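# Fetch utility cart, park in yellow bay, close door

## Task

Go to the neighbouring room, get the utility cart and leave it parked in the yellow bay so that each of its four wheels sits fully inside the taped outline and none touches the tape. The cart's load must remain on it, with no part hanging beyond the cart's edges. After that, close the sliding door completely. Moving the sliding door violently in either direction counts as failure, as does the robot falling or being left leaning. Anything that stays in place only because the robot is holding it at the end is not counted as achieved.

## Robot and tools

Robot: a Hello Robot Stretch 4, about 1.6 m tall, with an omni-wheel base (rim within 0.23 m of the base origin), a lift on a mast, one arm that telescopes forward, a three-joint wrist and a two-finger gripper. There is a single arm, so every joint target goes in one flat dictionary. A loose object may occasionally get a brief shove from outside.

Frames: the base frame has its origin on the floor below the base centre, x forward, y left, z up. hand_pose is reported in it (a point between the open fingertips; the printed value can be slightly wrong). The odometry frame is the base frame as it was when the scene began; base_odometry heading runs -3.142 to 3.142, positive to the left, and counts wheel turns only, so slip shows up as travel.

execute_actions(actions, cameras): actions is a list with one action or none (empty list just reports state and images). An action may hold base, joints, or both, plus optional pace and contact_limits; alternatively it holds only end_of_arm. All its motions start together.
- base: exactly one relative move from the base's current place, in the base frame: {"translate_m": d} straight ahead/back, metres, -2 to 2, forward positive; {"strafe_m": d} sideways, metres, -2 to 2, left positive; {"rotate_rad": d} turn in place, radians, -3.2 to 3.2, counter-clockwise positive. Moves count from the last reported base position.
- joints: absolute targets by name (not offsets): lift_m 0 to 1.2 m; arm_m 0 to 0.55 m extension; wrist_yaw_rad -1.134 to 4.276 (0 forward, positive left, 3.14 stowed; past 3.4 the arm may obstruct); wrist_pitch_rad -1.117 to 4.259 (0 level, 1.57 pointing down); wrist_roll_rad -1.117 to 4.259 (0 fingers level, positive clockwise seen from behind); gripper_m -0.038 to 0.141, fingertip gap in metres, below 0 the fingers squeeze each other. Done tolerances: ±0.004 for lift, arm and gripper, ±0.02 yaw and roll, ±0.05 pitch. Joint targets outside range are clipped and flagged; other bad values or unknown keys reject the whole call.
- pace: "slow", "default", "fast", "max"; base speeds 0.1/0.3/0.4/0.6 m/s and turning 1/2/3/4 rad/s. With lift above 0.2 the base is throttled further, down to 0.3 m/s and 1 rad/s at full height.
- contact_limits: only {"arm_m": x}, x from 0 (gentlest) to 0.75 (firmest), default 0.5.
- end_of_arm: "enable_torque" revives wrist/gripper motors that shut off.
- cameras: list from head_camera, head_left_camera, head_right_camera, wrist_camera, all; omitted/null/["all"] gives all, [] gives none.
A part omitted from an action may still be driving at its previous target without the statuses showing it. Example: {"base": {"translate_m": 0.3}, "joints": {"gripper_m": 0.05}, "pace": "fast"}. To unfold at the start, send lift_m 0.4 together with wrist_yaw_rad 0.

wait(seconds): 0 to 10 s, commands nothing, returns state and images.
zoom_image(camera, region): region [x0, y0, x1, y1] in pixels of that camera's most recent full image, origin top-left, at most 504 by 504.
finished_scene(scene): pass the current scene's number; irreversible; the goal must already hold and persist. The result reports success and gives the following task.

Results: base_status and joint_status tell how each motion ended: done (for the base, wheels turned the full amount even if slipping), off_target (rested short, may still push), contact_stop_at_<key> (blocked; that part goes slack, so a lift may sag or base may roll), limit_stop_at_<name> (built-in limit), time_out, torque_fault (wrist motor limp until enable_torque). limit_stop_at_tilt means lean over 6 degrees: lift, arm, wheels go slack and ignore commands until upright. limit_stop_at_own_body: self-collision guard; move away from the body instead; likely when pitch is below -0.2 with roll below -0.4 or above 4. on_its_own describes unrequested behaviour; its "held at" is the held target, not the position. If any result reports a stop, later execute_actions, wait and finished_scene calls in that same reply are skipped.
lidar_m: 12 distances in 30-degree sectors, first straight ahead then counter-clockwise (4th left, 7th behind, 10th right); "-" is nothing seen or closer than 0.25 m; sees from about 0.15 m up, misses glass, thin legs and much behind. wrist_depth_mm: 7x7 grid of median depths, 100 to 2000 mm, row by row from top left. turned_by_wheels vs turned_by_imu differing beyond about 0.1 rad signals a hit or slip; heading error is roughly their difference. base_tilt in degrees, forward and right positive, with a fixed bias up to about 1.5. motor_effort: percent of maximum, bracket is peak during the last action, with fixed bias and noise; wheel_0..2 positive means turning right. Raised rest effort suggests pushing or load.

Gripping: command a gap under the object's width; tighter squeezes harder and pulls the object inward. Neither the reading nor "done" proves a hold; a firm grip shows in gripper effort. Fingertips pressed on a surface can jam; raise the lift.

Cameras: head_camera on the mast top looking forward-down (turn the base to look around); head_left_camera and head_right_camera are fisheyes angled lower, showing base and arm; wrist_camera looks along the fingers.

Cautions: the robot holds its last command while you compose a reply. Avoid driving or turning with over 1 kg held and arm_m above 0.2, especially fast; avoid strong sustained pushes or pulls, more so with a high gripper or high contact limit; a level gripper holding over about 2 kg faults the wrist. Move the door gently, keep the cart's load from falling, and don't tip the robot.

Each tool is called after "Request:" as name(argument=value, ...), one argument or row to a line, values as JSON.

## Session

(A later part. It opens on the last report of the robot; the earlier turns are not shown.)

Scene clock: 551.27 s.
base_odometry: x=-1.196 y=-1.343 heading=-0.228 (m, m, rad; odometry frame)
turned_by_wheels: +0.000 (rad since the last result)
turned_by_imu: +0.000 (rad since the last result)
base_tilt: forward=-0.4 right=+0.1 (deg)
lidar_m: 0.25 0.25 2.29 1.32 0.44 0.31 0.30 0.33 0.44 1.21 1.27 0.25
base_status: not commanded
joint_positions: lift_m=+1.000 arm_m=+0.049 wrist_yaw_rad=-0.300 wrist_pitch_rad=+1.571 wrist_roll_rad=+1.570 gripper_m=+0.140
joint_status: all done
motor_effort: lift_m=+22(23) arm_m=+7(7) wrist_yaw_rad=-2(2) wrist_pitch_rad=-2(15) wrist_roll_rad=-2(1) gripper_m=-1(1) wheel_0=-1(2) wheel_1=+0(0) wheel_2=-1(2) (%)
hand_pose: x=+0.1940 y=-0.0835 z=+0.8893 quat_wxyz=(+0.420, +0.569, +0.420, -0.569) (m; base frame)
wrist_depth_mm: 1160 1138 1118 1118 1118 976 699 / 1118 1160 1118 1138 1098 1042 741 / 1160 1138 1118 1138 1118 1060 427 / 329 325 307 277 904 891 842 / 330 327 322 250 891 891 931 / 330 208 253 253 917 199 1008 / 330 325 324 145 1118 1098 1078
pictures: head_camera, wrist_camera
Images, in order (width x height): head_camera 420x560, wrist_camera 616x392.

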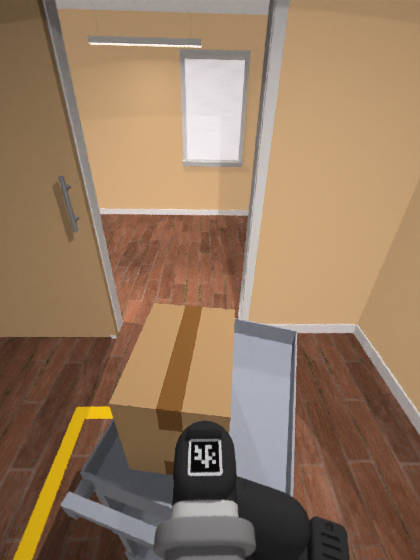

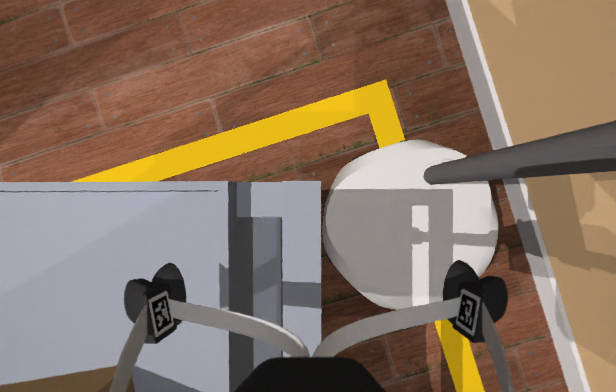

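Request:
execute_actions(
  actions=[
    {"joints":{"lift_m":1.05,"arm_m":0.0,"gripper_m":0.0,"wrist_yaw_rad":0}},
  ],
  cameras=[],
)

Request:
execute_actions(
  actions=[
    {"base":{"strafe_m":-0.85}},
  ],
  cameras=[],
)

Request:
execute_actions(
  actions=[
    {"base":{"translate_m":0.7},"joints":{"lift_m":0.4,"wrist_roll_rad":0}},
  ],
  cameras=[],
)

Request:
execute_actions(
  actions=[
    {"base":{"rotate_rad":1.57}},
  ],
)

Scene clock: 563.87 s.
base_odometry: x=-1.196 y=-1.343 heading=-0.228 (m, m, rad; odometry frame)
turned_by_wheels: +0.000 (rad since the last result)
turned_by_imu: -0.002 (rad since the last result)
base_tilt: forward=-0.3 right=+0.3 (deg)
lidar_m: 0.25 0.25 2.30 1.29 0.44 0.32 0.30 0.29 0.48 1.23 1.27 0.25
base_status: not commanded
joint_positions: lift_m=+1.050 arm_m=+0.001 wrist_yaw_rad=+0.000 wrist_pitch_rad=+1.570 wrist_roll_rad=+1.570 gripper_m=+0.000
joint_status: all done
motor_effort: lift_m=+22(23) arm_m=-6(7) wrist_yaw_rad=-2(2) wrist_pitch_rad=+1(2) wrist_roll_rad=-1(1) gripper_m=-5(1) wheel_0=-1(1) wheel_1=+0(0) wheel_2=-2(2) (%)
hand_pose: x=+0.1721 y=-0.0874 z=+0.9394 quat_wxyz=(+0.500, +0.500, +0.500, -0.500) (m; base frame)
wrist_depth_mm: 1205 1182 1182 1182 1182 1138 809 / 1205 1205 1182 1160 1160 1138 809 / 382 379 1160 1205 1160 1160 820 / 382 379 373 960 976 1078 788 / 379 379 375 946 960 960 559 / 322 377 312 195 976 1098 798 / 287 377 304 303 1182 1060 820
pictures: none
No camera images: the call's "cameras" was empty. Leave "cameras" out to get every camera's image.

Scene clock: 568.03 s.
base_odometry: x=-1.388 y=-2.171 heading=-0.228 (m, m, rad; odometry frame)
turned_by_wheels: +0.000 (rad since the last result)
turned_by_imu: +0.002 (rad since the last result)
base_tilt: forward=-0.4 right=+0.2 (deg)
lidar_m: 1.54 0.78 0.68 0.72 0.43 0.29 0.29 0.32 0.39 0.34 0.37 0.54
base_status: done
joint_positions: lift_m=+1.050 arm_m=+0.001 wrist_yaw_rad=+0.000 wrist_pitch_rad=+1.570 wrist_roll_rad=+1.570 gripper_m=+0.000
joint_status: not commanded
motor_effort: lift_m=+21(22) arm_m=-6(6) wrist_yaw_rad=-1(1) wrist_pitch_rad=-2(1) wrist_roll_rad=-1(1) gripper_m=-7(5) wheel_0=+1(9) wheel_1=-2(9) wheel_2=+0(2) (%)
hand_pose: x=+0.1721 y=-0.0874 z=+0.9395 quat_wxyz=(+0.500, +0.500, +0.500, -0.500) (m; base frame)
wrist_depth_mm: 615 609 615 609 603 603 603 / 917 904 917 917 931 931 778 / 1229 1229 1182 1182 1160 1205 809 / 1205 1182 1182 1182 960 1060 798 / 1229 1205 1205 1042 960 976 569 / 1205 1205 1182 195 931 1098 820 / 1205 1229 1205 1182 1182 1060 809
pictures: none
No camera images: the call's "cameras" was empty. Leave "cameras" out to get every camera's image.

Scene clock: 571.87 s.
base_odometry: x=-0.706 y=-2.329 heading=-0.228 (m, m, rad; odometry frame)
turned_by_wheels: +0.000 (rad since the last result)
turned_by_imu: -0.003 (rad since the last result)
base_tilt: forward=-0.4 right=+0.2 (deg)
lidar_m: 0.94 1.00 1.77 0.48 0.60 1.05 1.00 0.55 0.39 0.36 0.36 0.56
base_status: done
joint_positions: lift_m=+0.400 arm_m=+0.001 wrist_yaw_rad=+0.000 wrist_pitch_rad=+1.570 wrist_roll_rad=+0.000 gripper_m=+0.000
joint_status: all done
motor_effort: lift_m=+13(22) arm_m=-6(6) wrist_yaw_rad=-2(2) wrist_pitch_rad=-2(0) wrist_roll_rad=-2(6) gripper_m=-6(4) wheel_0=+1(6) wheel_1=+0(4) wheel_2=+1(10) (%)
hand_pose: x=+0.1721 y=-0.0874 z=+0.2901 quat_wxyz=(+0.707, +0.000, +0.707, +0.000) (m; base frame)
wrist_depth_mm: 525 525 521 517 512 512 466 / 525 521 525 517 512 517 469 / 530 517 530 517 512 512 469 / 535 521 521 521 512 512 469 / 525 332 307 338 517 517 469 / 525 306 303 195 347 508 466 / 309 304 301 303 300 508 473
pictures: none
No camera images: the call's "cameras" was empty. Leave "cameras" out to get every camera's image.

Scene clock: 573.93 s.
base_odometry: x=-0.706 y=-2.329 heading=+1.342 (m, m, rad; odometry frame)
turned_by_wheels: +1.570 (rad since the last result)
turned_by_imu: +1.579 (rad since the last result)
base_tilt: forward=-0.3 right=+0.2 (deg)
lidar_m: 0.48 0.57 1.04 0.99 0.56 0.38 0.37 0.38 0.56 0.93 1.01 1.78
base_status: done
joint_positions: lift_m=+0.400 arm_m=+0.001 wrist_yaw_rad=+0.000 wrist_pitch_rad=+1.570 wrist_roll_rad=+0.000 gripper_m=+0.000
joint_status: not commanded
motor_effort: lift_m=+14(14) arm_m=-6(5) wrist_yaw_rad=-2(2) wrist_pitch_rad=-1(0) wrist_roll_rad=+0(2) gripper_m=-6(5) wheel_0=+0(7) wheel_1=-3(5) wheel_2=+0(8) (%)
hand_pose: x=+0.1721 y=-0.0874 z=+0.2900 quat_wxyz=(+0.707, +0.000, +0.707, +0.000) (m; base frame)
wrist_depth_mm: 525 530 525 512 517 512 512 / 525 521 521 517 517 517 504 / 525 525 517 517 512 512 512 / 525 525 521 521 517 512 508 / 530 332 309 336 517 508 512 / 530 307 306 196 345 517 504 / 307 306 301 301 298 512 512
pictures: head_camera, head_left_camera, head_right_camera, wrist_camera
Images, in order (width x height): head_camera 420x560, head_left_camera 420x672, head_right_camera 420x672, wrist_camera 616x392.

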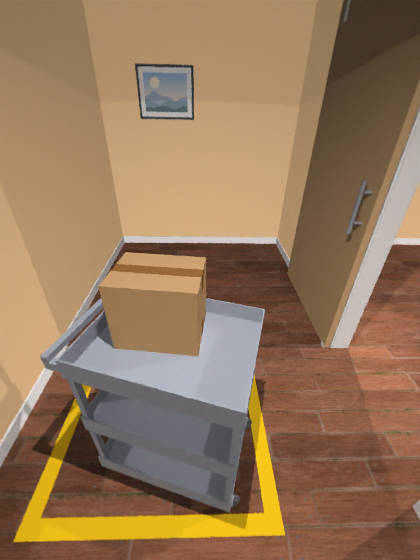

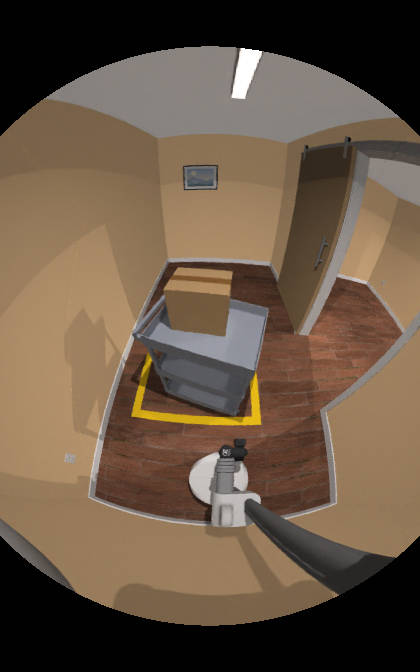

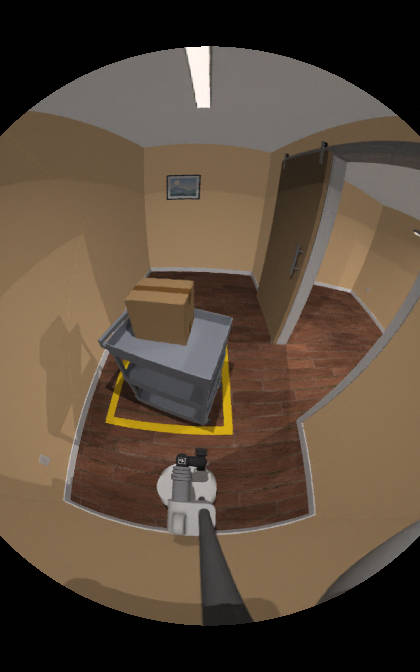

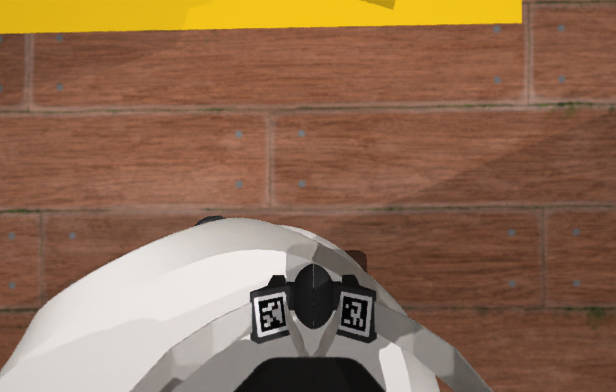

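Request:
execute_actions(
  actions=[
    {"base":{"translate_m":-0.1},"joints":{"wrist_pitch_rad":0.0,"lift_m":0.3}},
  ],
  cameras=["wrist_camera","head_camera"],
)

Scene clock: 584.27 s.
base_odometry: x=-0.729 y=-2.426 heading=+1.342 (m, m, rad; odometry frame)
turned_by_wheels: +0.000 (rad since the last result)
turned_by_imu: -0.001 (rad since the last result)
base_tilt: forward=-0.3 right=+0.3 (deg)
lidar_m: 0.58 0.71 1.05 0.99 0.40 0.28 0.26 0.29 0.41 0.95 1.01 1.87
base_status: done
joint_positions: lift_m=+0.300 arm_m=+0.001 wrist_yaw_rad=+0.000 wrist_pitch_rad=+0.003 wrist_roll_rad=+0.000 gripper_m=+0.000
joint_status: all done
motor_effort: lift_m=+13(17) arm_m=-6(6) wrist_yaw_rad=-2(2) wrist_pitch_rad=-8(16) wrist_roll_rad=-1(1) gripper_m=-6(5) wheel_0=+0(5) wheel_1=-2(7) wheel_2=+0(9) (%)
hand_pose: x=+0.4604 y=-0.0874 z=+0.4777 quat_wxyz=(+1.000, +0.000, +0.001, +0.000) (m; base frame)
wrist_depth_mm: 554 559 554 517 - 1983 1366 / 1537 842 842 759 - 1921 1366 / 1618 - - - - 1983 1366 / 500 455 415 382 - 1863 1397 / 496 445 407 377 - 1983 1366 / 1537 1863 1921 195 778 1756 1397 / 1182 842 788 377 809 1160 1255
pictures: head_camera, wrist_camera
Images, in order (width x height): head_camera 420x560, wrist_camera 616x392.

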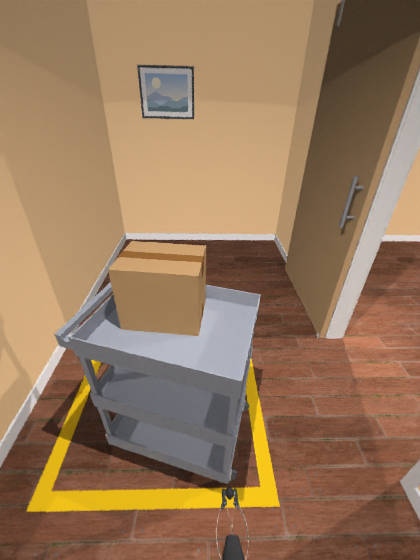

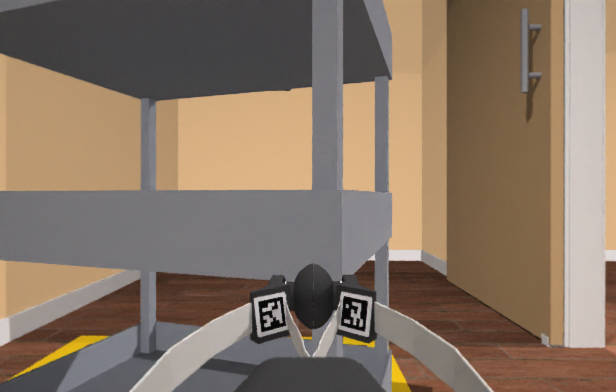

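Request:
execute_actions(
  actions=[
    {"base":{"strafe_m":0.04},"joints":{"lift_m":0.335}},
  ],
  cameras=[],
)

Request:
execute_actions(
  actions=[
    {"joints":{"arm_m":0.27},"pace":"slow"},
  ],
)

Scene clock: 589.60 s.
base_odometry: x=-0.768 y=-2.417 heading=+1.342 (m, m, rad; odometry frame)
turned_by_wheels: +0.000 (rad since the last result)
turned_by_imu: -0.001 (rad since the last result)
base_tilt: forward=-0.4 right=+0.3 (deg)
lidar_m: 0.59 0.73 1.01 0.97 0.40 0.28 0.26 0.29 0.41 1.01 1.04 1.87
base_status: done
joint_positions: lift_m=+0.335 arm_m=+0.001 wrist_yaw_rad=+0.000 wrist_pitch_rad=+0.003 wrist_roll_rad=+0.000 gripper_m=+0.000
joint_status: all done
motor_effort: lift_m=+22(20) arm_m=-6(6) wrist_yaw_rad=-3(2) wrist_pitch_rad=-11(10) wrist_roll_rad=+0(1) gripper_m=-5(6) wheel_0=+0(8) wheel_1=+0(12) wheel_2=+0(1) (%)
hand_pose: x=+0.4604 y=-0.0874 z=+0.5120 quat_wxyz=(+1.000, +0.000, +0.001, +0.000) (m; base frame)
wrist_depth_mm: 508 473 477 473 508 1983 1397 / 1397 715 723 707 715 1983 1397 / 1618 - - - - - 1366 / 1499 1983 - - - - 1397 / 504 455 415 392 473 - 1430 / 1499 1661 418 196 366 1863 1397 / 1336 904 866 891 768 1255 1336
pictures: none
No camera images: the call's "cameras" was empty. Leave "cameras" out to get every camera's image.

Scene clock: 593.60 s.
base_odometry: x=-0.768 y=-2.417 heading=+1.342 (m, m, rad; odometry frame)
turned_by_wheels: +0.000 (rad since the last result)
turned_by_imu: -0.002 (rad since the last result)
base_tilt: forward=-0.4 right=+0.2 (deg)
lidar_m: 0.71 0.76 1.00 0.96 0.40 0.29 0.26 0.29 0.42 1.01 1.05 1.88
base_status: not commanded
joint_positions: lift_m=+0.335 arm_m=+0.269 wrist_yaw_rad=-0.002 wrist_pitch_rad=+0.002 wrist_roll_rad=+0.000 gripper_m=+0.000
joint_status: all done
motor_effort: lift_m=+22(22) arm_m=+7(11) wrist_yaw_rad=+4(18) wrist_pitch_rad=-5(10) wrist_roll_rad=-1(2) gripper_m=-3(5) wheel_0=+0(1) wheel_1=+0(0) wheel_2=-3(4) (%)
hand_pose: x=+0.7279 y=-0.0880 z=+0.5123 quat_wxyz=(+1.000, +0.000, +0.001, -0.001) (m; base frame)
wrist_depth_mm: 480 480 480 477 421 1921 1308 / 715 1983 - - 597 1863 1336 / 1499 - - - 654 1808 1336 / 1366 - - - 661 1921 1336 / 248 244 240 237 234 1756 1366 / 247 242 239 202 231 1661 1366 / 249 243 239 159 232 1255 1281
pictures: head_camera, head_left_camera, head_right_camera, wrist_camera
Images, in order (width x height): head_camera 420x560, head_left_camera 420x672, head_right_camera 420x672, wrist_camera 616x392.

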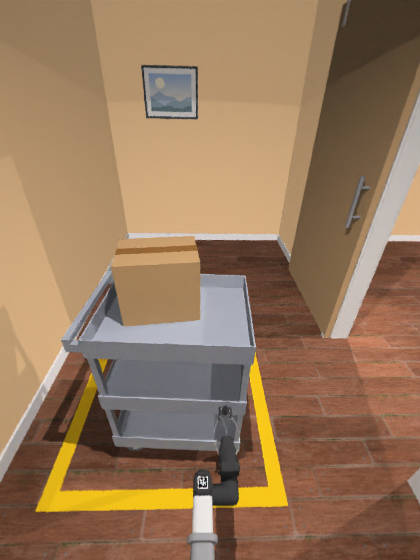

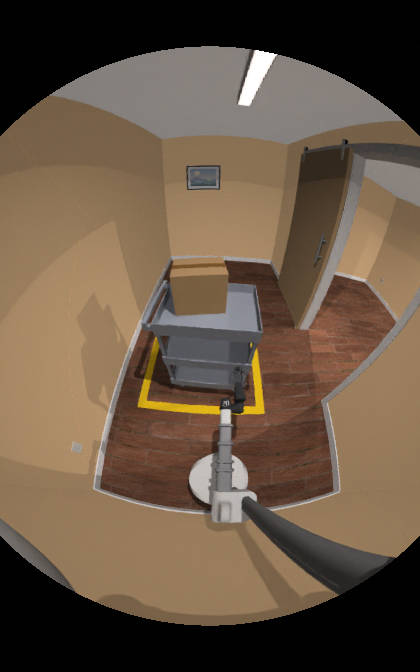

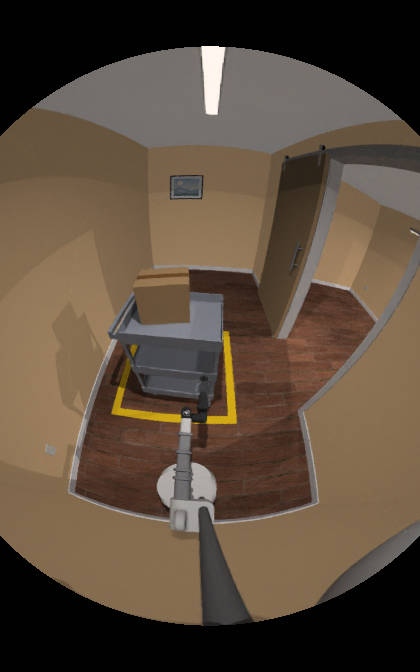

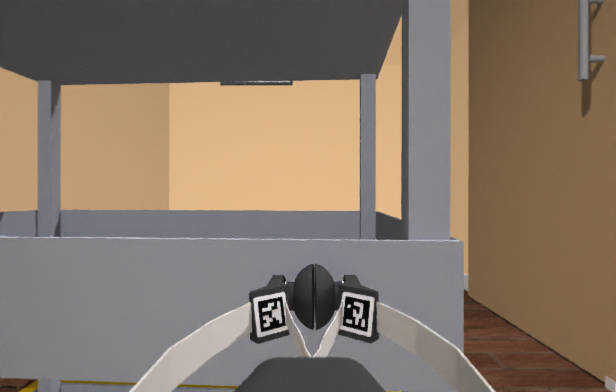

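Request:
execute_actions(
  actions=[
    {"joints":{"arm_m":0.0,"lift_m":0.88,"gripper_m":0.1}},
  ],
  cameras=[],
)

Request:
execute_actions(
  actions=[
    {"base":{"strafe_m":-0.5}},
  ],
  cameras=[],
)

Request:
execute_actions(
  actions=[
    {"base":{"translate_m":0.8}},
  ],
)

Scene clock: 621.23 s.
base_odometry: x=-0.768 y=-2.417 heading=+1.342 (m, m, rad; odometry frame)
turned_by_wheels: +0.000 (rad since the last result)
turned_by_imu: -0.002 (rad since the last result)
base_tilt: forward=-0.3 right=+0.2 (deg)
lidar_m: 0.68 0.76 1.03 0.95 0.40 0.28 0.28 0.28 0.43 1.00 1.05 1.86
base_status: not commanded
joint_positions: lift_m=+0.880 arm_m=+0.001 wrist_yaw_rad=+0.000 wrist_pitch_rad=+0.003 wrist_roll_rad=+0.000 gripper_m=+0.100
joint_status: all done
motor_effort: lift_m=+22(24) arm_m=-6(6) wrist_yaw_rad=-2(4) wrist_pitch_rad=-8(7) wrist_roll_rad=+0(1) gripper_m=-1(6) wheel_0=+0(0) wheel_1=+0(0) wheel_2=-2(3) (%)
hand_pose: x=+0.4605 y=-0.0874 z=+1.0571 quat_wxyz=(+1.000, +0.000, +0.001, +0.000) (m; base frame)
wrist_depth_mm: 1576 - - - - - 1397 / 1661 - - - - 1921 1366 / 1661 - - - - - 1366 / 1618 - - - - - 1397 / 1537 691 715 - - - 1397 / 1397 683 198 960 213 1708 1397 / 699 691 707 144 - 1756 1397
pictures: none
No camera images: the call's "cameras" was empty. Leave "cameras" out to get every camera's image.

Scene clock: 624.23 s.
base_odometry: x=-0.281 y=-2.531 heading=+1.342 (m, m, rad; odometry frame)
turned_by_wheels: +0.000 (rad since the last result)
turned_by_imu: +0.000 (rad since the last result)
base_tilt: forward=-0.4 right=+0.3 (deg)
lidar_m: 1.16 0.79 1.07 1.17 0.39 0.28 0.25 0.30 0.44 0.49 0.53 0.74
base_status: done
joint_positions: lift_m=+0.880 arm_m=+0.001 wrist_yaw_rad=+0.000 wrist_pitch_rad=+0.003 wrist_roll_rad=+0.000 gripper_m=+0.100
joint_status: not commanded
motor_effort: lift_m=+22(22) arm_m=-6(6) wrist_yaw_rad=-2(2) wrist_pitch_rad=-9(7) wrist_roll_rad=+0(1) gripper_m=-4(1) wheel_0=-1(8) wheel_1=+1(10) wheel_2=+0(2) (%)
hand_pose: x=+0.4605 y=-0.0874 z=+1.0571 quat_wxyz=(+1.000, +0.000, +0.001, +0.000) (m; base frame)
wrist_depth_mm: - - - - 1756 - - / - - - - 1756 - - / - - - - 1863 - - / - - - - 1863 - - / 917 - - - 1863 - - / 904 976 197 - 213 - - / 676 741 - 145 1576 1397 -
pictures: none
No camera images: the call's "cameras" was empty. Leave "cameras" out to get every camera's image.

Scene clock: 628.40 s.
base_odometry: x=-0.099 y=-1.752 heading=+1.342 (m, m, rad; odometry frame)
turned_by_wheels: +0.000 (rad since the last result)
turned_by_imu: -0.003 (rad since the last result)
base_tilt: forward=-0.4 right=+0.2 (deg)
lidar_m: 1.77 0.42 0.31 0.29 1.53 1.11 1.07 0.75 0.50 0.53 3.39 0.93
base_status: done
joint_positions: lift_m=+0.880 arm_m=+0.001 wrist_yaw_rad=+0.000 wrist_pitch_rad=+0.003 wrist_roll_rad=+0.000 gripper_m=+0.100
joint_status: not commanded
motor_effort: lift_m=+21(22) arm_m=-6(6) wrist_yaw_rad=-2(2) wrist_pitch_rad=-9(8) wrist_roll_rad=-1(1) gripper_m=-1(1) wheel_0=+0(6) wheel_1=+1(7) wheel_2=-1(10) (%)
hand_pose: x=+0.4604 y=-0.0874 z=+1.0572 quat_wxyz=(+1.000, +0.000, +0.001, +0.000) (m; base frame)
wrist_depth_mm: - - - - - 866 591 / - - - - - 878 591 / - - - - - 842 597 / - - - - - 854 591 / - - - - - 866 591 / - - 198 - 213 707 591 / - - - 145 1537 759 591
pictures: head_camera, head_left_camera, head_right_camera, wrist_camera
Images, in order (width x height): head_camera 420x560, head_left_camera 420x672, head_right_camera 420x672, wrist_camera 616x392.

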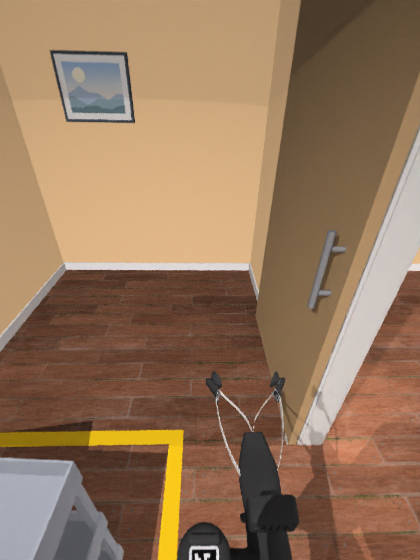

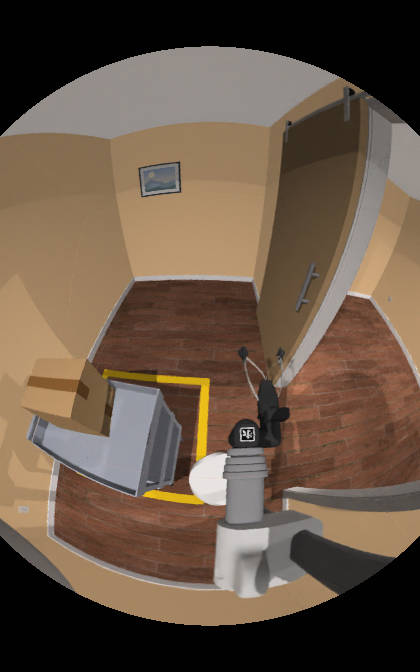

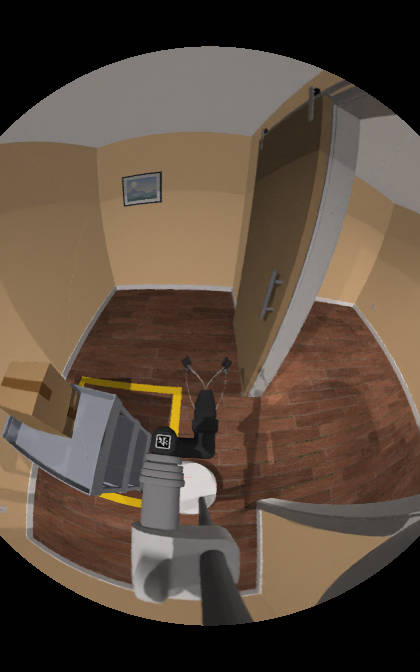

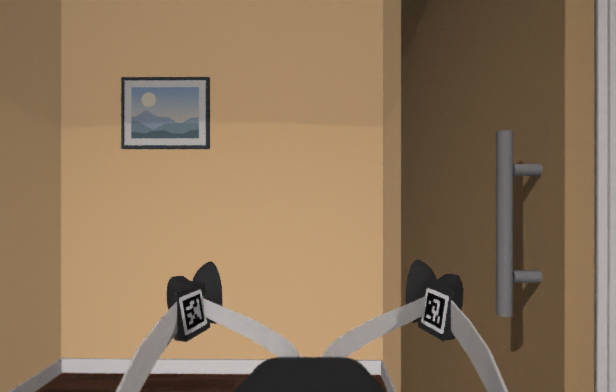

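Request:
zoom_image(
  camera="head_left_camera",
  region=[10,340,230,520],
)

Region (10, 340, 230, 520) of head_left_camera's 420x672 image, scaled by 2.291, with more detail than that image has; it fills the top 412 rows of this view, and the rest is white.

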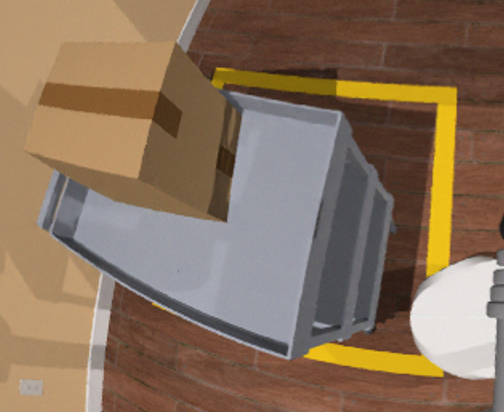

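Request:
execute_actions(
  actions=[
    {"base":{"translate_m":0.85},"joints":{"gripper_m":0.0,"lift_m":0.82}},
  ],
  cameras=[],
)

Request:
execute_actions(
  actions=[
    {"base":{"rotate_rad":2.0}},
  ],
)

Scene clock: 646.00 s.
base_odometry: x=+0.094 y=-0.924 heading=+1.342 (m, m, rad; odometry frame)
turned_by_wheels: +0.000 (rad since the last result)
turned_by_imu: -0.005 (rad since the last result)
base_tilt: forward=-0.4 right=+0.3 (deg)
lidar_m: 1.77 1.86 1.54 1.47 0.62 0.53 1.89 1.10 2.76 0.36 0.46 0.64
base_status: done
joint_positions: lift_m=+0.820 arm_m=+0.001 wrist_yaw_rad=+0.000 wrist_pitch_rad=+0.003 wrist_roll_rad=+0.000 gripper_m=+0.000
joint_status: all done
motor_effort: lift_m=+14(25) arm_m=-6(6) wrist_yaw_rad=-2(1) wrist_pitch_rad=-7(7) wrist_roll_rad=+0(1) gripper_m=-5(10) wheel_0=+1(6) wheel_1=+1(5) wheel_2=+1(10) (%)
hand_pose: x=+0.4604 y=-0.0874 z=+0.9978 quat_wxyz=(+1.000, +0.000, +0.001, +0.000) (m; base frame)
wrist_depth_mm: 1618 1618 1661 1576 1618 1008 569 / 1576 1661 1576 1618 1661 1008 569 / 1576 1618 1661 1661 1618 991 574 / 1708 1576 1618 1618 1576 991 564 / 1576 1618 1661 1576 1576 991 569 / 1661 1618 1661 195 1397 991 574 / 1618 1618 1618 1618 1618 741 569
pictures: none
No camera images: the call's "cameras" was empty. Leave "cameras" out to get every camera's image.

Scene clock: 648.30 s.
base_odometry: x=+0.094 y=-0.924 heading=-2.941 (m, m, rad; odometry frame)
turned_by_wheels: +2.000 (rad since the last result)
turned_by_imu: +2.012 (rad since the last result)
base_tilt: forward=-0.3 right=+0.3 (deg)
lidar_m: 0.69 0.54 0.91 1.10 2.50 0.38 0.45 0.57 1.45 1.84 1.60 1.45
base_status: done
joint_positions: lift_m=+0.820 arm_m=+0.001 wrist_yaw_rad=+0.000 wrist_pitch_rad=+0.003 wrist_roll_rad=+0.000 gripper_m=+0.000
joint_status: not commanded
motor_effort: lift_m=+14(14) arm_m=-6(6) wrist_yaw_rad=-3(3) wrist_pitch_rad=-7(5) wrist_roll_rad=-1(0) gripper_m=-7(7) wheel_0=+0(7) wheel_1=-1(7) wheel_2=-2(9) (%)
hand_pose: x=+0.4605 y=-0.0874 z=+0.9978 quat_wxyz=(+1.000, +0.000, +0.001, +0.000) (m; base frame)
wrist_depth_mm: 1921 1708 1537 1366 1281 1138 1060 / 1863 1708 1576 1366 1229 1182 1060 / 1983 1756 1576 1397 1281 1138 1060 / 477 580 1537 1397 1255 1138 1042 / 466 564 1499 1430 1255 1138 1078 / 469 564 668 195 1205 1138 1042 / 462 500 715 1366 1229 1138 1078
pictures: head_camera, head_left_camera, head_right_camera, wrist_camera
Images, in order (width x height): head_camera 420x560, head_left_camera 420x672, head_right_camera 420x672, wrist_camera 616x392.

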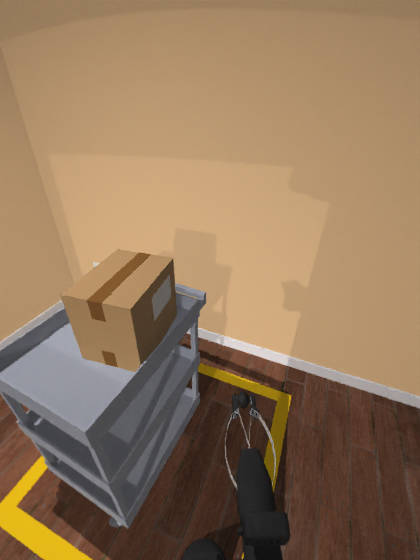

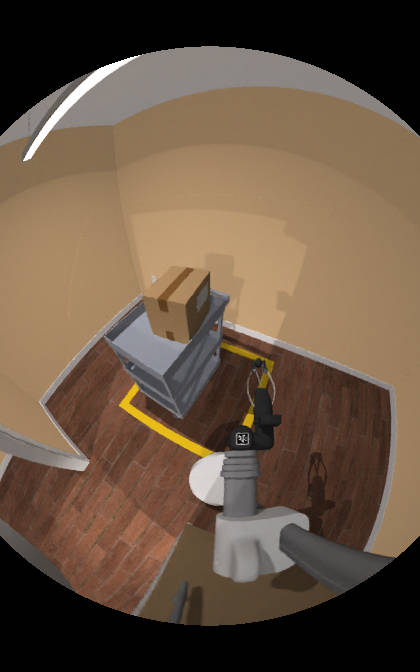

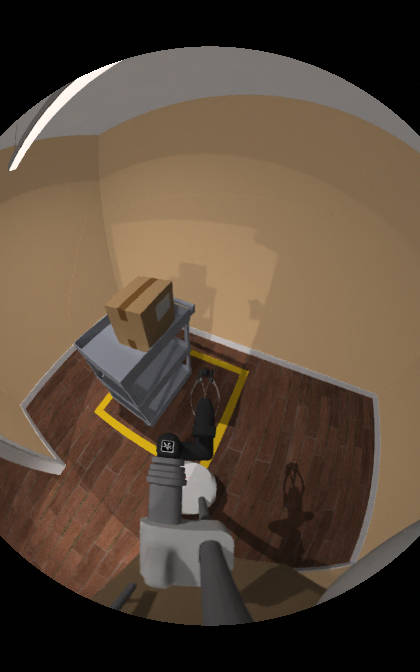

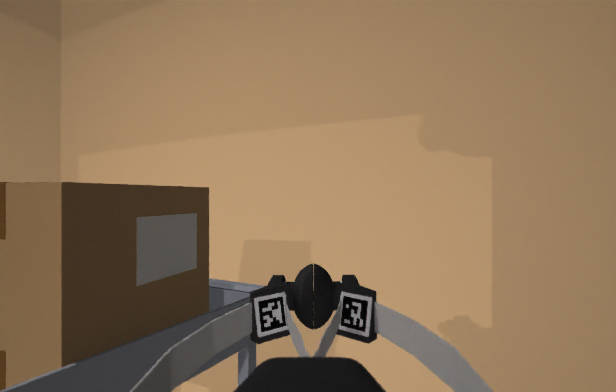

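Request:
execute_actions(
  actions=[
    {"base":{"rotate_rad":-2.0}},
  ],
  cameras=[],
)

Request:
execute_actions(
  actions=[
    {"base":{"translate_m":0.3}},
  ],
  cameras=[],
)

Request:
execute_actions(
  actions=[
    {"base":{"strafe_m":0.4}},
  ],
  cameras=[],
)

Request:
execute_actions(
  actions=[
    {"base":{"rotate_rad":3.14}},
  ],
)

Scene clock: 670.20 s.
base_odometry: x=+0.094 y=-0.924 heading=+1.342 (m, m, rad; odometry frame)
turned_by_wheels: -2.000 (rad since the last result)
turned_by_imu: -2.014 (rad since the last result)
base_tilt: forward=-0.5 right=+0.2 (deg)
lidar_m: 1.79 1.85 1.53 1.46 0.63 0.54 1.91 1.11 2.72 0.37 0.47 0.63
base_status: done
joint_positions: lift_m=+0.820 arm_m=+0.001 wrist_yaw_rad=+0.000 wrist_pitch_rad=+0.003 wrist_roll_rad=+0.000 gripper_m=+0.000
joint_status: not commanded
motor_effort: lift_m=+14(14) arm_m=-6(6) wrist_yaw_rad=-2(3) wrist_pitch_rad=-9(7) wrist_roll_rad=-1(1) gripper_m=-2(6) wheel_0=+1(6) wheel_1=+0(8) wheel_2=+1(8) (%)
hand_pose: x=+0.4604 y=-0.0874 z=+0.9978 quat_wxyz=(+1.000, +0.000, +0.001, +0.000) (m; base frame)
wrist_depth_mm: 1618 1661 1576 1618 1618 1008 569 / 1618 1537 1576 1618 1618 991 574 / 1661 1661 1661 1618 1618 991 564 / 1618 1618 1661 1618 1661 1025 574 / 1661 1618 1661 1618 1618 991 569 / 1618 1576 1661 195 1397 1008 569 / 1708 1661 1661 1661 1661 732 574
pictures: none
No camera images: the call's "cameras" was empty. Leave "cameras" out to get every camera's image.

Scene clock: 672.67 s.
base_odometry: x=+0.162 y=-0.631 heading=+1.342 (m, m, rad; odometry frame)
turned_by_wheels: +0.000 (rad since the last result)
turned_by_imu: -0.001 (rad since the last result)
base_tilt: forward=-0.5 right=+0.3 (deg)
lidar_m: 1.49 1.55 1.55 1.47 1.03 0.76 2.21 1.38 0.45 0.41 0.45 0.63
base_status: done
joint_positions: lift_m=+0.820 arm_m=+0.001 wrist_yaw_rad=+0.000 wrist_pitch_rad=+0.003 wrist_roll_rad=+0.000 gripper_m=+0.000
joint_status: not commanded
motor_effort: lift_m=+14(14) arm_m=-6(6) wrist_yaw_rad=-2(2) wrist_pitch_rad=-7(10) wrist_roll_rad=+0(0) gripper_m=-6(9) wheel_0=-1(6) wheel_1=+2(10) wheel_2=+0(10) (%)
hand_pose: x=+0.4604 y=-0.0874 z=+0.9978 quat_wxyz=(+1.000, +0.000, +0.001, +0.000) (m; base frame)
wrist_depth_mm: 1281 1308 1308 1336 1336 991 668 / 1336 1308 1308 1281 1336 991 661 / 1281 1308 1308 1336 1308 1008 676 / 1366 1308 1281 1308 1308 991 676 / 1336 1308 1281 1308 1281 976 661 / 1336 1281 1281 195 1308 976 683 / 1308 1308 1308 1336 1336 831 668
pictures: none
No camera images: the call's "cameras" was empty. Leave "cameras" out to get every camera's image.

Scene clock: 675.33 s.
base_odometry: x=-0.228 y=-0.541 heading=+1.342 (m, m, rad; odometry frame)
turned_by_wheels: +0.000 (rad since the last result)
turned_by_imu: -0.002 (rad since the last result)
base_tilt: forward=-0.4 right=+0.2 (deg)
lidar_m: 1.47 1.51 1.13 1.07 1.10 0.75 0.72 1.57 0.84 0.82 0.88 1.29
base_status: done
joint_positions: lift_m=+0.820 arm_m=+0.001 wrist_yaw_rad=+0.000 wrist_pitch_rad=+0.003 wrist_roll_rad=+0.000 gripper_m=+0.000
joint_status: not commanded
motor_effort: lift_m=+14(14) arm_m=-6(6) wrist_yaw_rad=-2(2) wrist_pitch_rad=-8(8) wrist_roll_rad=-1(1) gripper_m=-3(9) wheel_0=+2(7) wheel_1=+0(8) wheel_2=+0(1) (%)
hand_pose: x=+0.4604 y=-0.0874 z=+0.9978 quat_wxyz=(+1.000, +0.000, +0.001, +0.000) (m; base frame)
wrist_depth_mm: 1281 1308 1281 1308 1336 1255 1255 / 1336 1255 1336 1308 1308 1308 1281 / 1308 1308 1308 1308 1336 1308 1281 / 1336 1281 1308 1308 1336 1255 1281 / 1308 1281 1308 1308 1281 1308 1281 / 1308 1281 1308 195 1336 1308 1308 / 1308 1281 1336 1308 1308 1281 1281
pictures: none
No camera images: the call's "cameras" was empty. Leave "cameras" out to get every camera's image.

Scene clock: 678.20 s.
base_odometry: x=-0.228 y=-0.541 heading=-1.801 (m, m, rad; odometry frame)
turned_by_wheels: +3.140 (rad since the last result)
turned_by_imu: +3.158 (rad since the last result)
base_tilt: forward=-0.4 right=+0.3 (deg)
lidar_m: 0.70 1.57 0.83 0.82 0.85 1.27 1.49 1.55 1.14 1.06 1.10 0.72
base_status: done
joint_positions: lift_m=+0.820 arm_m=+0.001 wrist_yaw_rad=+0.000 wrist_pitch_rad=+0.003 wrist_roll_rad=+0.000 gripper_m=+0.000
joint_status: not commanded
motor_effort: lift_m=+14(14) arm_m=-6(6) wrist_yaw_rad=-3(3) wrist_pitch_rad=-7(10) wrist_roll_rad=-1(1) gripper_m=-5(2) wheel_0=+1(6) wheel_1=-3(9) wheel_2=+0(9) (%)
hand_pose: x=+0.4605 y=-0.0874 z=+0.9978 quat_wxyz=(+1.000, +0.000, +0.001, +0.000) (m; base frame)
wrist_depth_mm: 1576 - - - - - 1464 / 1576 - - - - - 1537 / 1576 - - - - - 1576 / 1537 - - - 544 564 1397 / 1537 - - 991 544 559 1397 / 1537 - 798 196 544 569 634 / 1537 1921 517 508 508 496 496
pictures: head_camera, head_left_camera, head_right_camera, wrist_camera
Images, in order (width x height): head_camera 420x560, head_left_camera 420x672, head_right_camera 420x672, wrist_camera 616x392.

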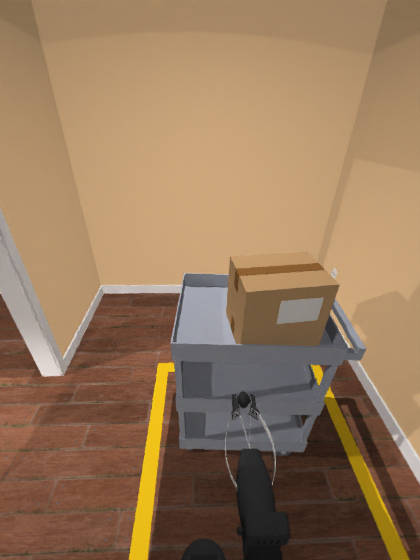

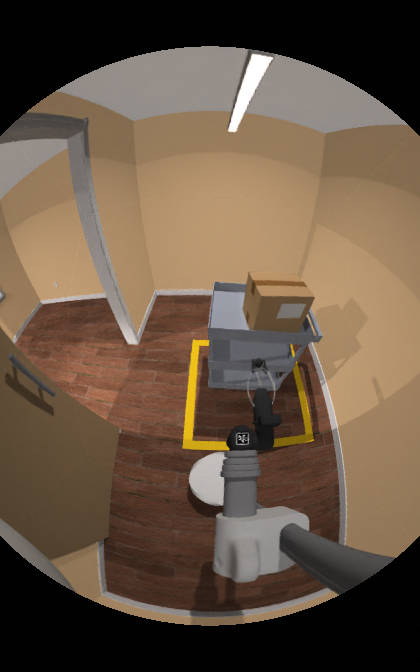

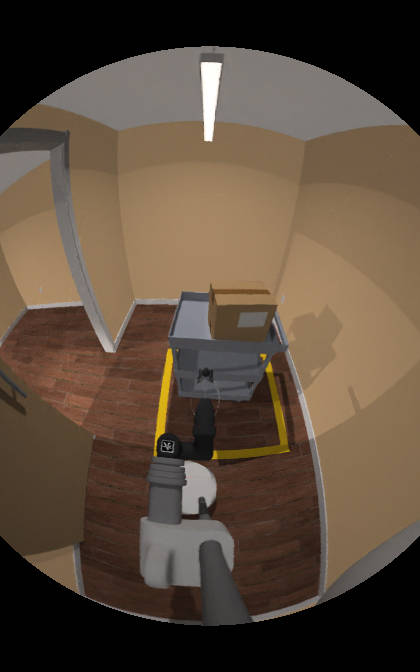

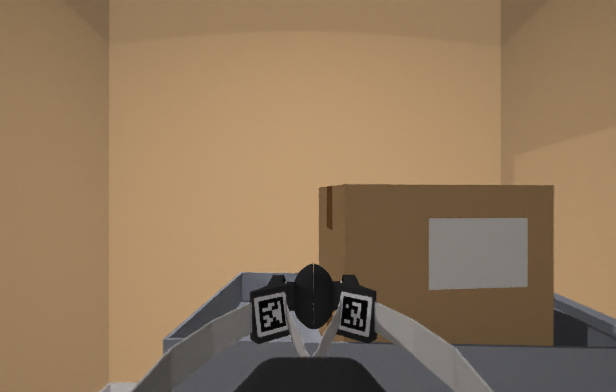

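Request:
execute_actions(
  actions=[
    {"base":{"translate_m":-0.2},"joints":{"wrist_yaw_rad":1.4,"lift_m":0.86}},
  ],
  cameras=[],
)

Request:
execute_actions(
  actions=[
    {"base":{"strafe_m":0.38}},
  ],
)

Scene clock: 700.47 s.
base_odometry: x=-0.182 y=-0.346 heading=-1.801 (m, m, rad; odometry frame)
turned_by_wheels: +0.000 (rad since the last result)
turned_by_imu: -0.001 (rad since the last result)
base_tilt: forward=-0.4 right=+0.3 (deg)
lidar_m: 0.92 1.74 0.87 0.82 0.86 1.27 1.29 1.34 1.13 1.07 1.11 0.94
base_status: done
joint_positions: lift_m=+0.860 arm_m=+0.001 wrist_yaw_rad=+1.400 wrist_pitch_rad=+0.003 wrist_roll_rad=+0.000 gripper_m=+0.000
joint_status: all done
motor_effort: lift_m=+22(23) arm_m=-5(6) wrist_yaw_rad=-2(1) wrist_pitch_rad=-8(8) wrist_roll_rad=-1(0) gripper_m=-6(4) wheel_0=-1(5) wheel_1=-1(6) wheel_2=-1(10) (%)
hand_pose: x=+0.3072 y=+0.2694 z=+1.0371 quat_wxyz=(+0.765, -0.001, +0.001, +0.644) (m; base frame)
wrist_depth_mm: 741 768 809 842 - - - / 741 768 820 831 - - - / 741 778 798 820 - - - / 732 778 798 831 - - - / 750 778 798 831 - - - / 741 788 798 196 - - - / 759 759 798 809 - - -
pictures: none
No camera images: the call's "cameras" was empty. Leave "cameras" out to get every camera's image.

Scene clock: 703.07 s.
base_odometry: x=+0.188 y=-0.433 heading=-1.801 (m, m, rad; odometry frame)
turned_by_wheels: +0.000 (rad since the last result)
turned_by_imu: -0.002 (rad since the last result)
base_tilt: forward=-0.4 right=+0.2 (deg)
lidar_m: 1.04 0.57 0.45 0.44 0.47 0.62 1.31 1.36 1.52 1.45 1.51 0.96
base_status: done
joint_positions: lift_m=+0.860 arm_m=+0.001 wrist_yaw_rad=+1.400 wrist_pitch_rad=+0.003 wrist_roll_rad=+0.000 gripper_m=+0.000
joint_status: not commanded
motor_effort: lift_m=+21(22) arm_m=-6(6) wrist_yaw_rad=-2(2) wrist_pitch_rad=-5(6) wrist_roll_rad=-1(1) gripper_m=-5(5) wheel_0=+2(9) wheel_1=+0(10) wheel_2=-1(1) (%)
hand_pose: x=+0.3071 y=+0.2694 z=+1.0372 quat_wxyz=(+0.765, -0.001, +0.001, +0.644) (m; base frame)
wrist_depth_mm: 397 415 430 449 462 - - / 399 415 430 449 462 - - / 399 407 430 449 466 - - / 399 410 430 442 462 - - / 397 413 430 445 459 - - / 399 407 421 196 392 - - / 397 407 424 439 462 - -
pictures: head_camera, head_left_camera, head_right_camera, wrist_camera
Images, in order (width x height): head_camera 420x560, head_left_camera 420x672, head_right_camera 420x672, wrist_camera 616x392.

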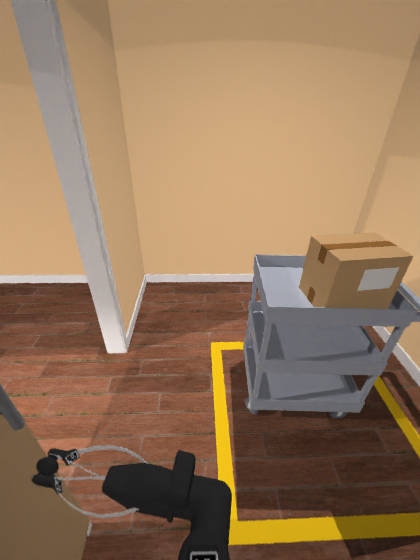

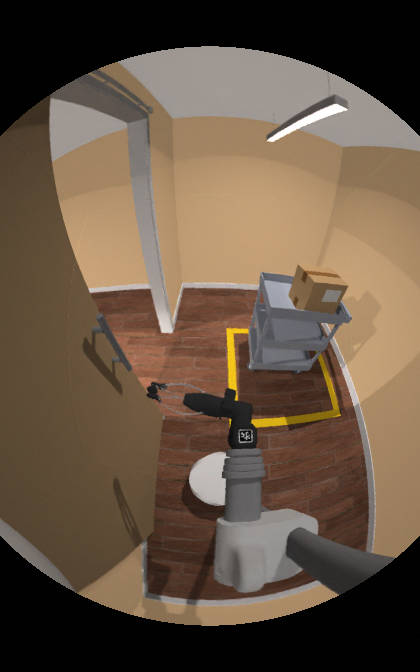

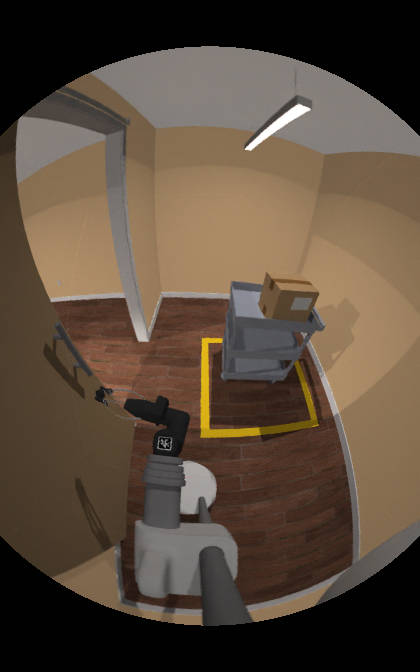

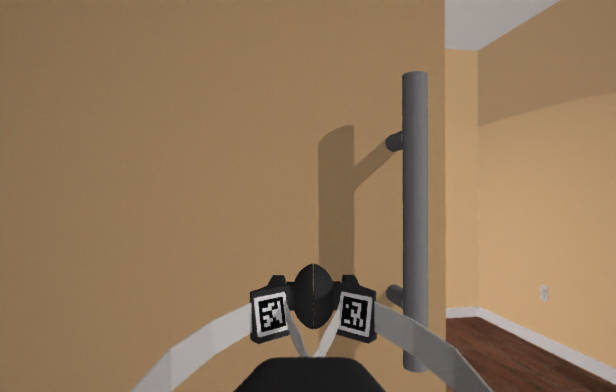

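Request:
execute_actions(
  actions=[
    {"base":{"strafe_m":0.17},"pace":"slow"},
  ],
  cameras=["wrist_camera"],
)

Request:
execute_actions(
  actions=[
    {"base":{"translate_m":0.5},"pace":"slow"},
  ],
)

Scene clock: 710.73 s.
base_odometry: x=+0.353 y=-0.472 heading=-1.801 (m, m, rad; odometry frame)
turned_by_wheels: +0.000 (rad since the last result)
turned_by_imu: -0.002 (rad since the last result)
base_tilt: forward=-0.5 right=+0.2 (deg)
lidar_m: 1.51 0.42 0.30 0.25 0.27 0.41 1.30 1.35 1.71 1.59 1.30 1.05
base_status: done
joint_positions: lift_m=+0.860 arm_m=+0.001 wrist_yaw_rad=+1.400 wrist_pitch_rad=+0.003 wrist_roll_rad=+0.000 gripper_m=+0.000
joint_status: not commanded
motor_effort: lift_m=+21(22) arm_m=-6(6) wrist_yaw_rad=-2(2) wrist_pitch_rad=-10(10) wrist_roll_rad=-1(1) gripper_m=-7(8) wheel_0=-2(6) wheel_1=+1(9) wheel_2=-1(1) (%)
hand_pose: x=+0.3071 y=+0.2694 z=+1.0372 quat_wxyz=(+0.765, -0.001, +0.001, +0.644) (m; base frame)
wrist_depth_mm: 243 252 262 273 286 293 - / 243 253 262 274 285 291 - / 244 253 263 273 285 290 - / 243 253 262 272 285 294 - / 243 251 263 272 285 294 - / 243 251 260 195 281 297 - / 242 247 259 270 281 250 -
pictures: wrist_camera
Images, in order (width x height): wrist_camera 616x392.

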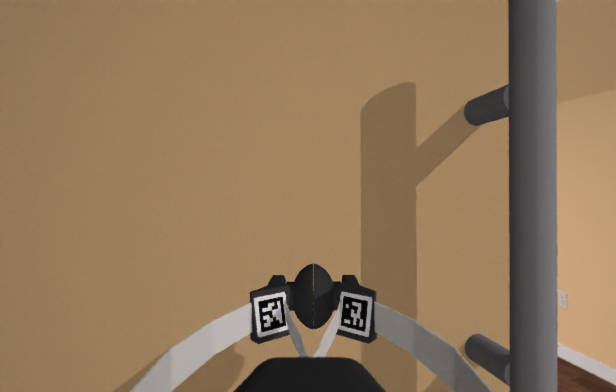

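Scene clock: 717.00 s.
base_odometry: x=+0.239 y=-0.958 heading=-1.801 (m, m, rad; odometry frame)
turned_by_wheels: +0.000 (rad since the last result)
turned_by_imu: +0.041 (rad since the last result)
base_tilt: forward=-0.4 right=+0.2 (deg)
lidar_m: 1.28 0.36 0.25 0.25 0.27 0.41 1.48 1.88 1.70 1.64 0.62 0.67
base_status: done
joint_positions: lift_m=+0.860 arm_m=+0.000 wrist_yaw_rad=+1.405 wrist_pitch_rad=+0.003 wrist_roll_rad=+0.000 gripper_m=+0.000
joint_status: not commanded
on_its_own: wrist_yaw_rad is at rest, and its effort (-16) is outside its rest range (-13 to +13)
motor_effort: lift_m=+21(21) arm_m=+2(6) wrist_yaw_rad=-16(76) wrist_pitch_rad=-10(9) wrist_roll_rad=-1(2) gripper_m=-8(12) wheel_0=+2(14) wheel_1=+5(19) wheel_2=-5(12) (%)
hand_pose: x=+0.3044 y=+0.2701 z=+1.0370 quat_wxyz=(+0.763, -0.001, +0.001, +0.646) (m; base frame)
wrist_depth_mm: 223 228 235 241 182 - - / 222 229 236 242 182 - - / 221 228 234 241 181 - - / 223 229 236 241 181 - - / 222 229 236 242 181 - - / 222 229 233 195 179 - - / 223 227 235 159 175 - -
pictures: head_camera, head_left_camera, head_right_camera, wrist_camera
Images, in order (width x height): head_camera 420x560, head_left_camera 420x672, head_right_camera 420x672, wrist_camera 616x392.

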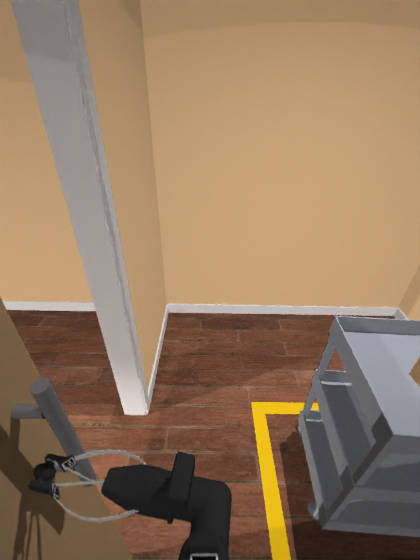

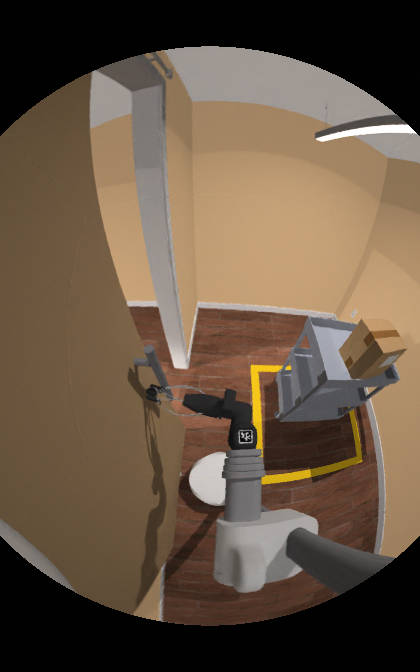

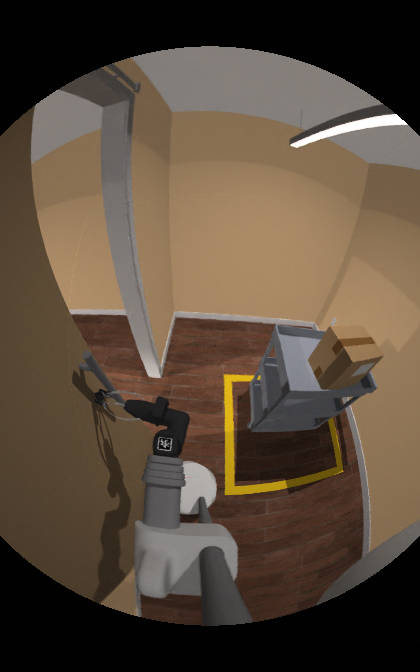

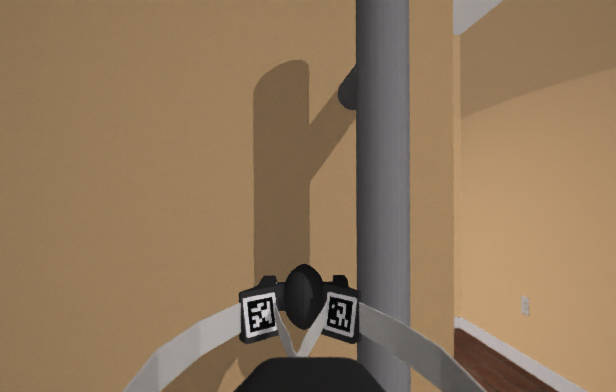

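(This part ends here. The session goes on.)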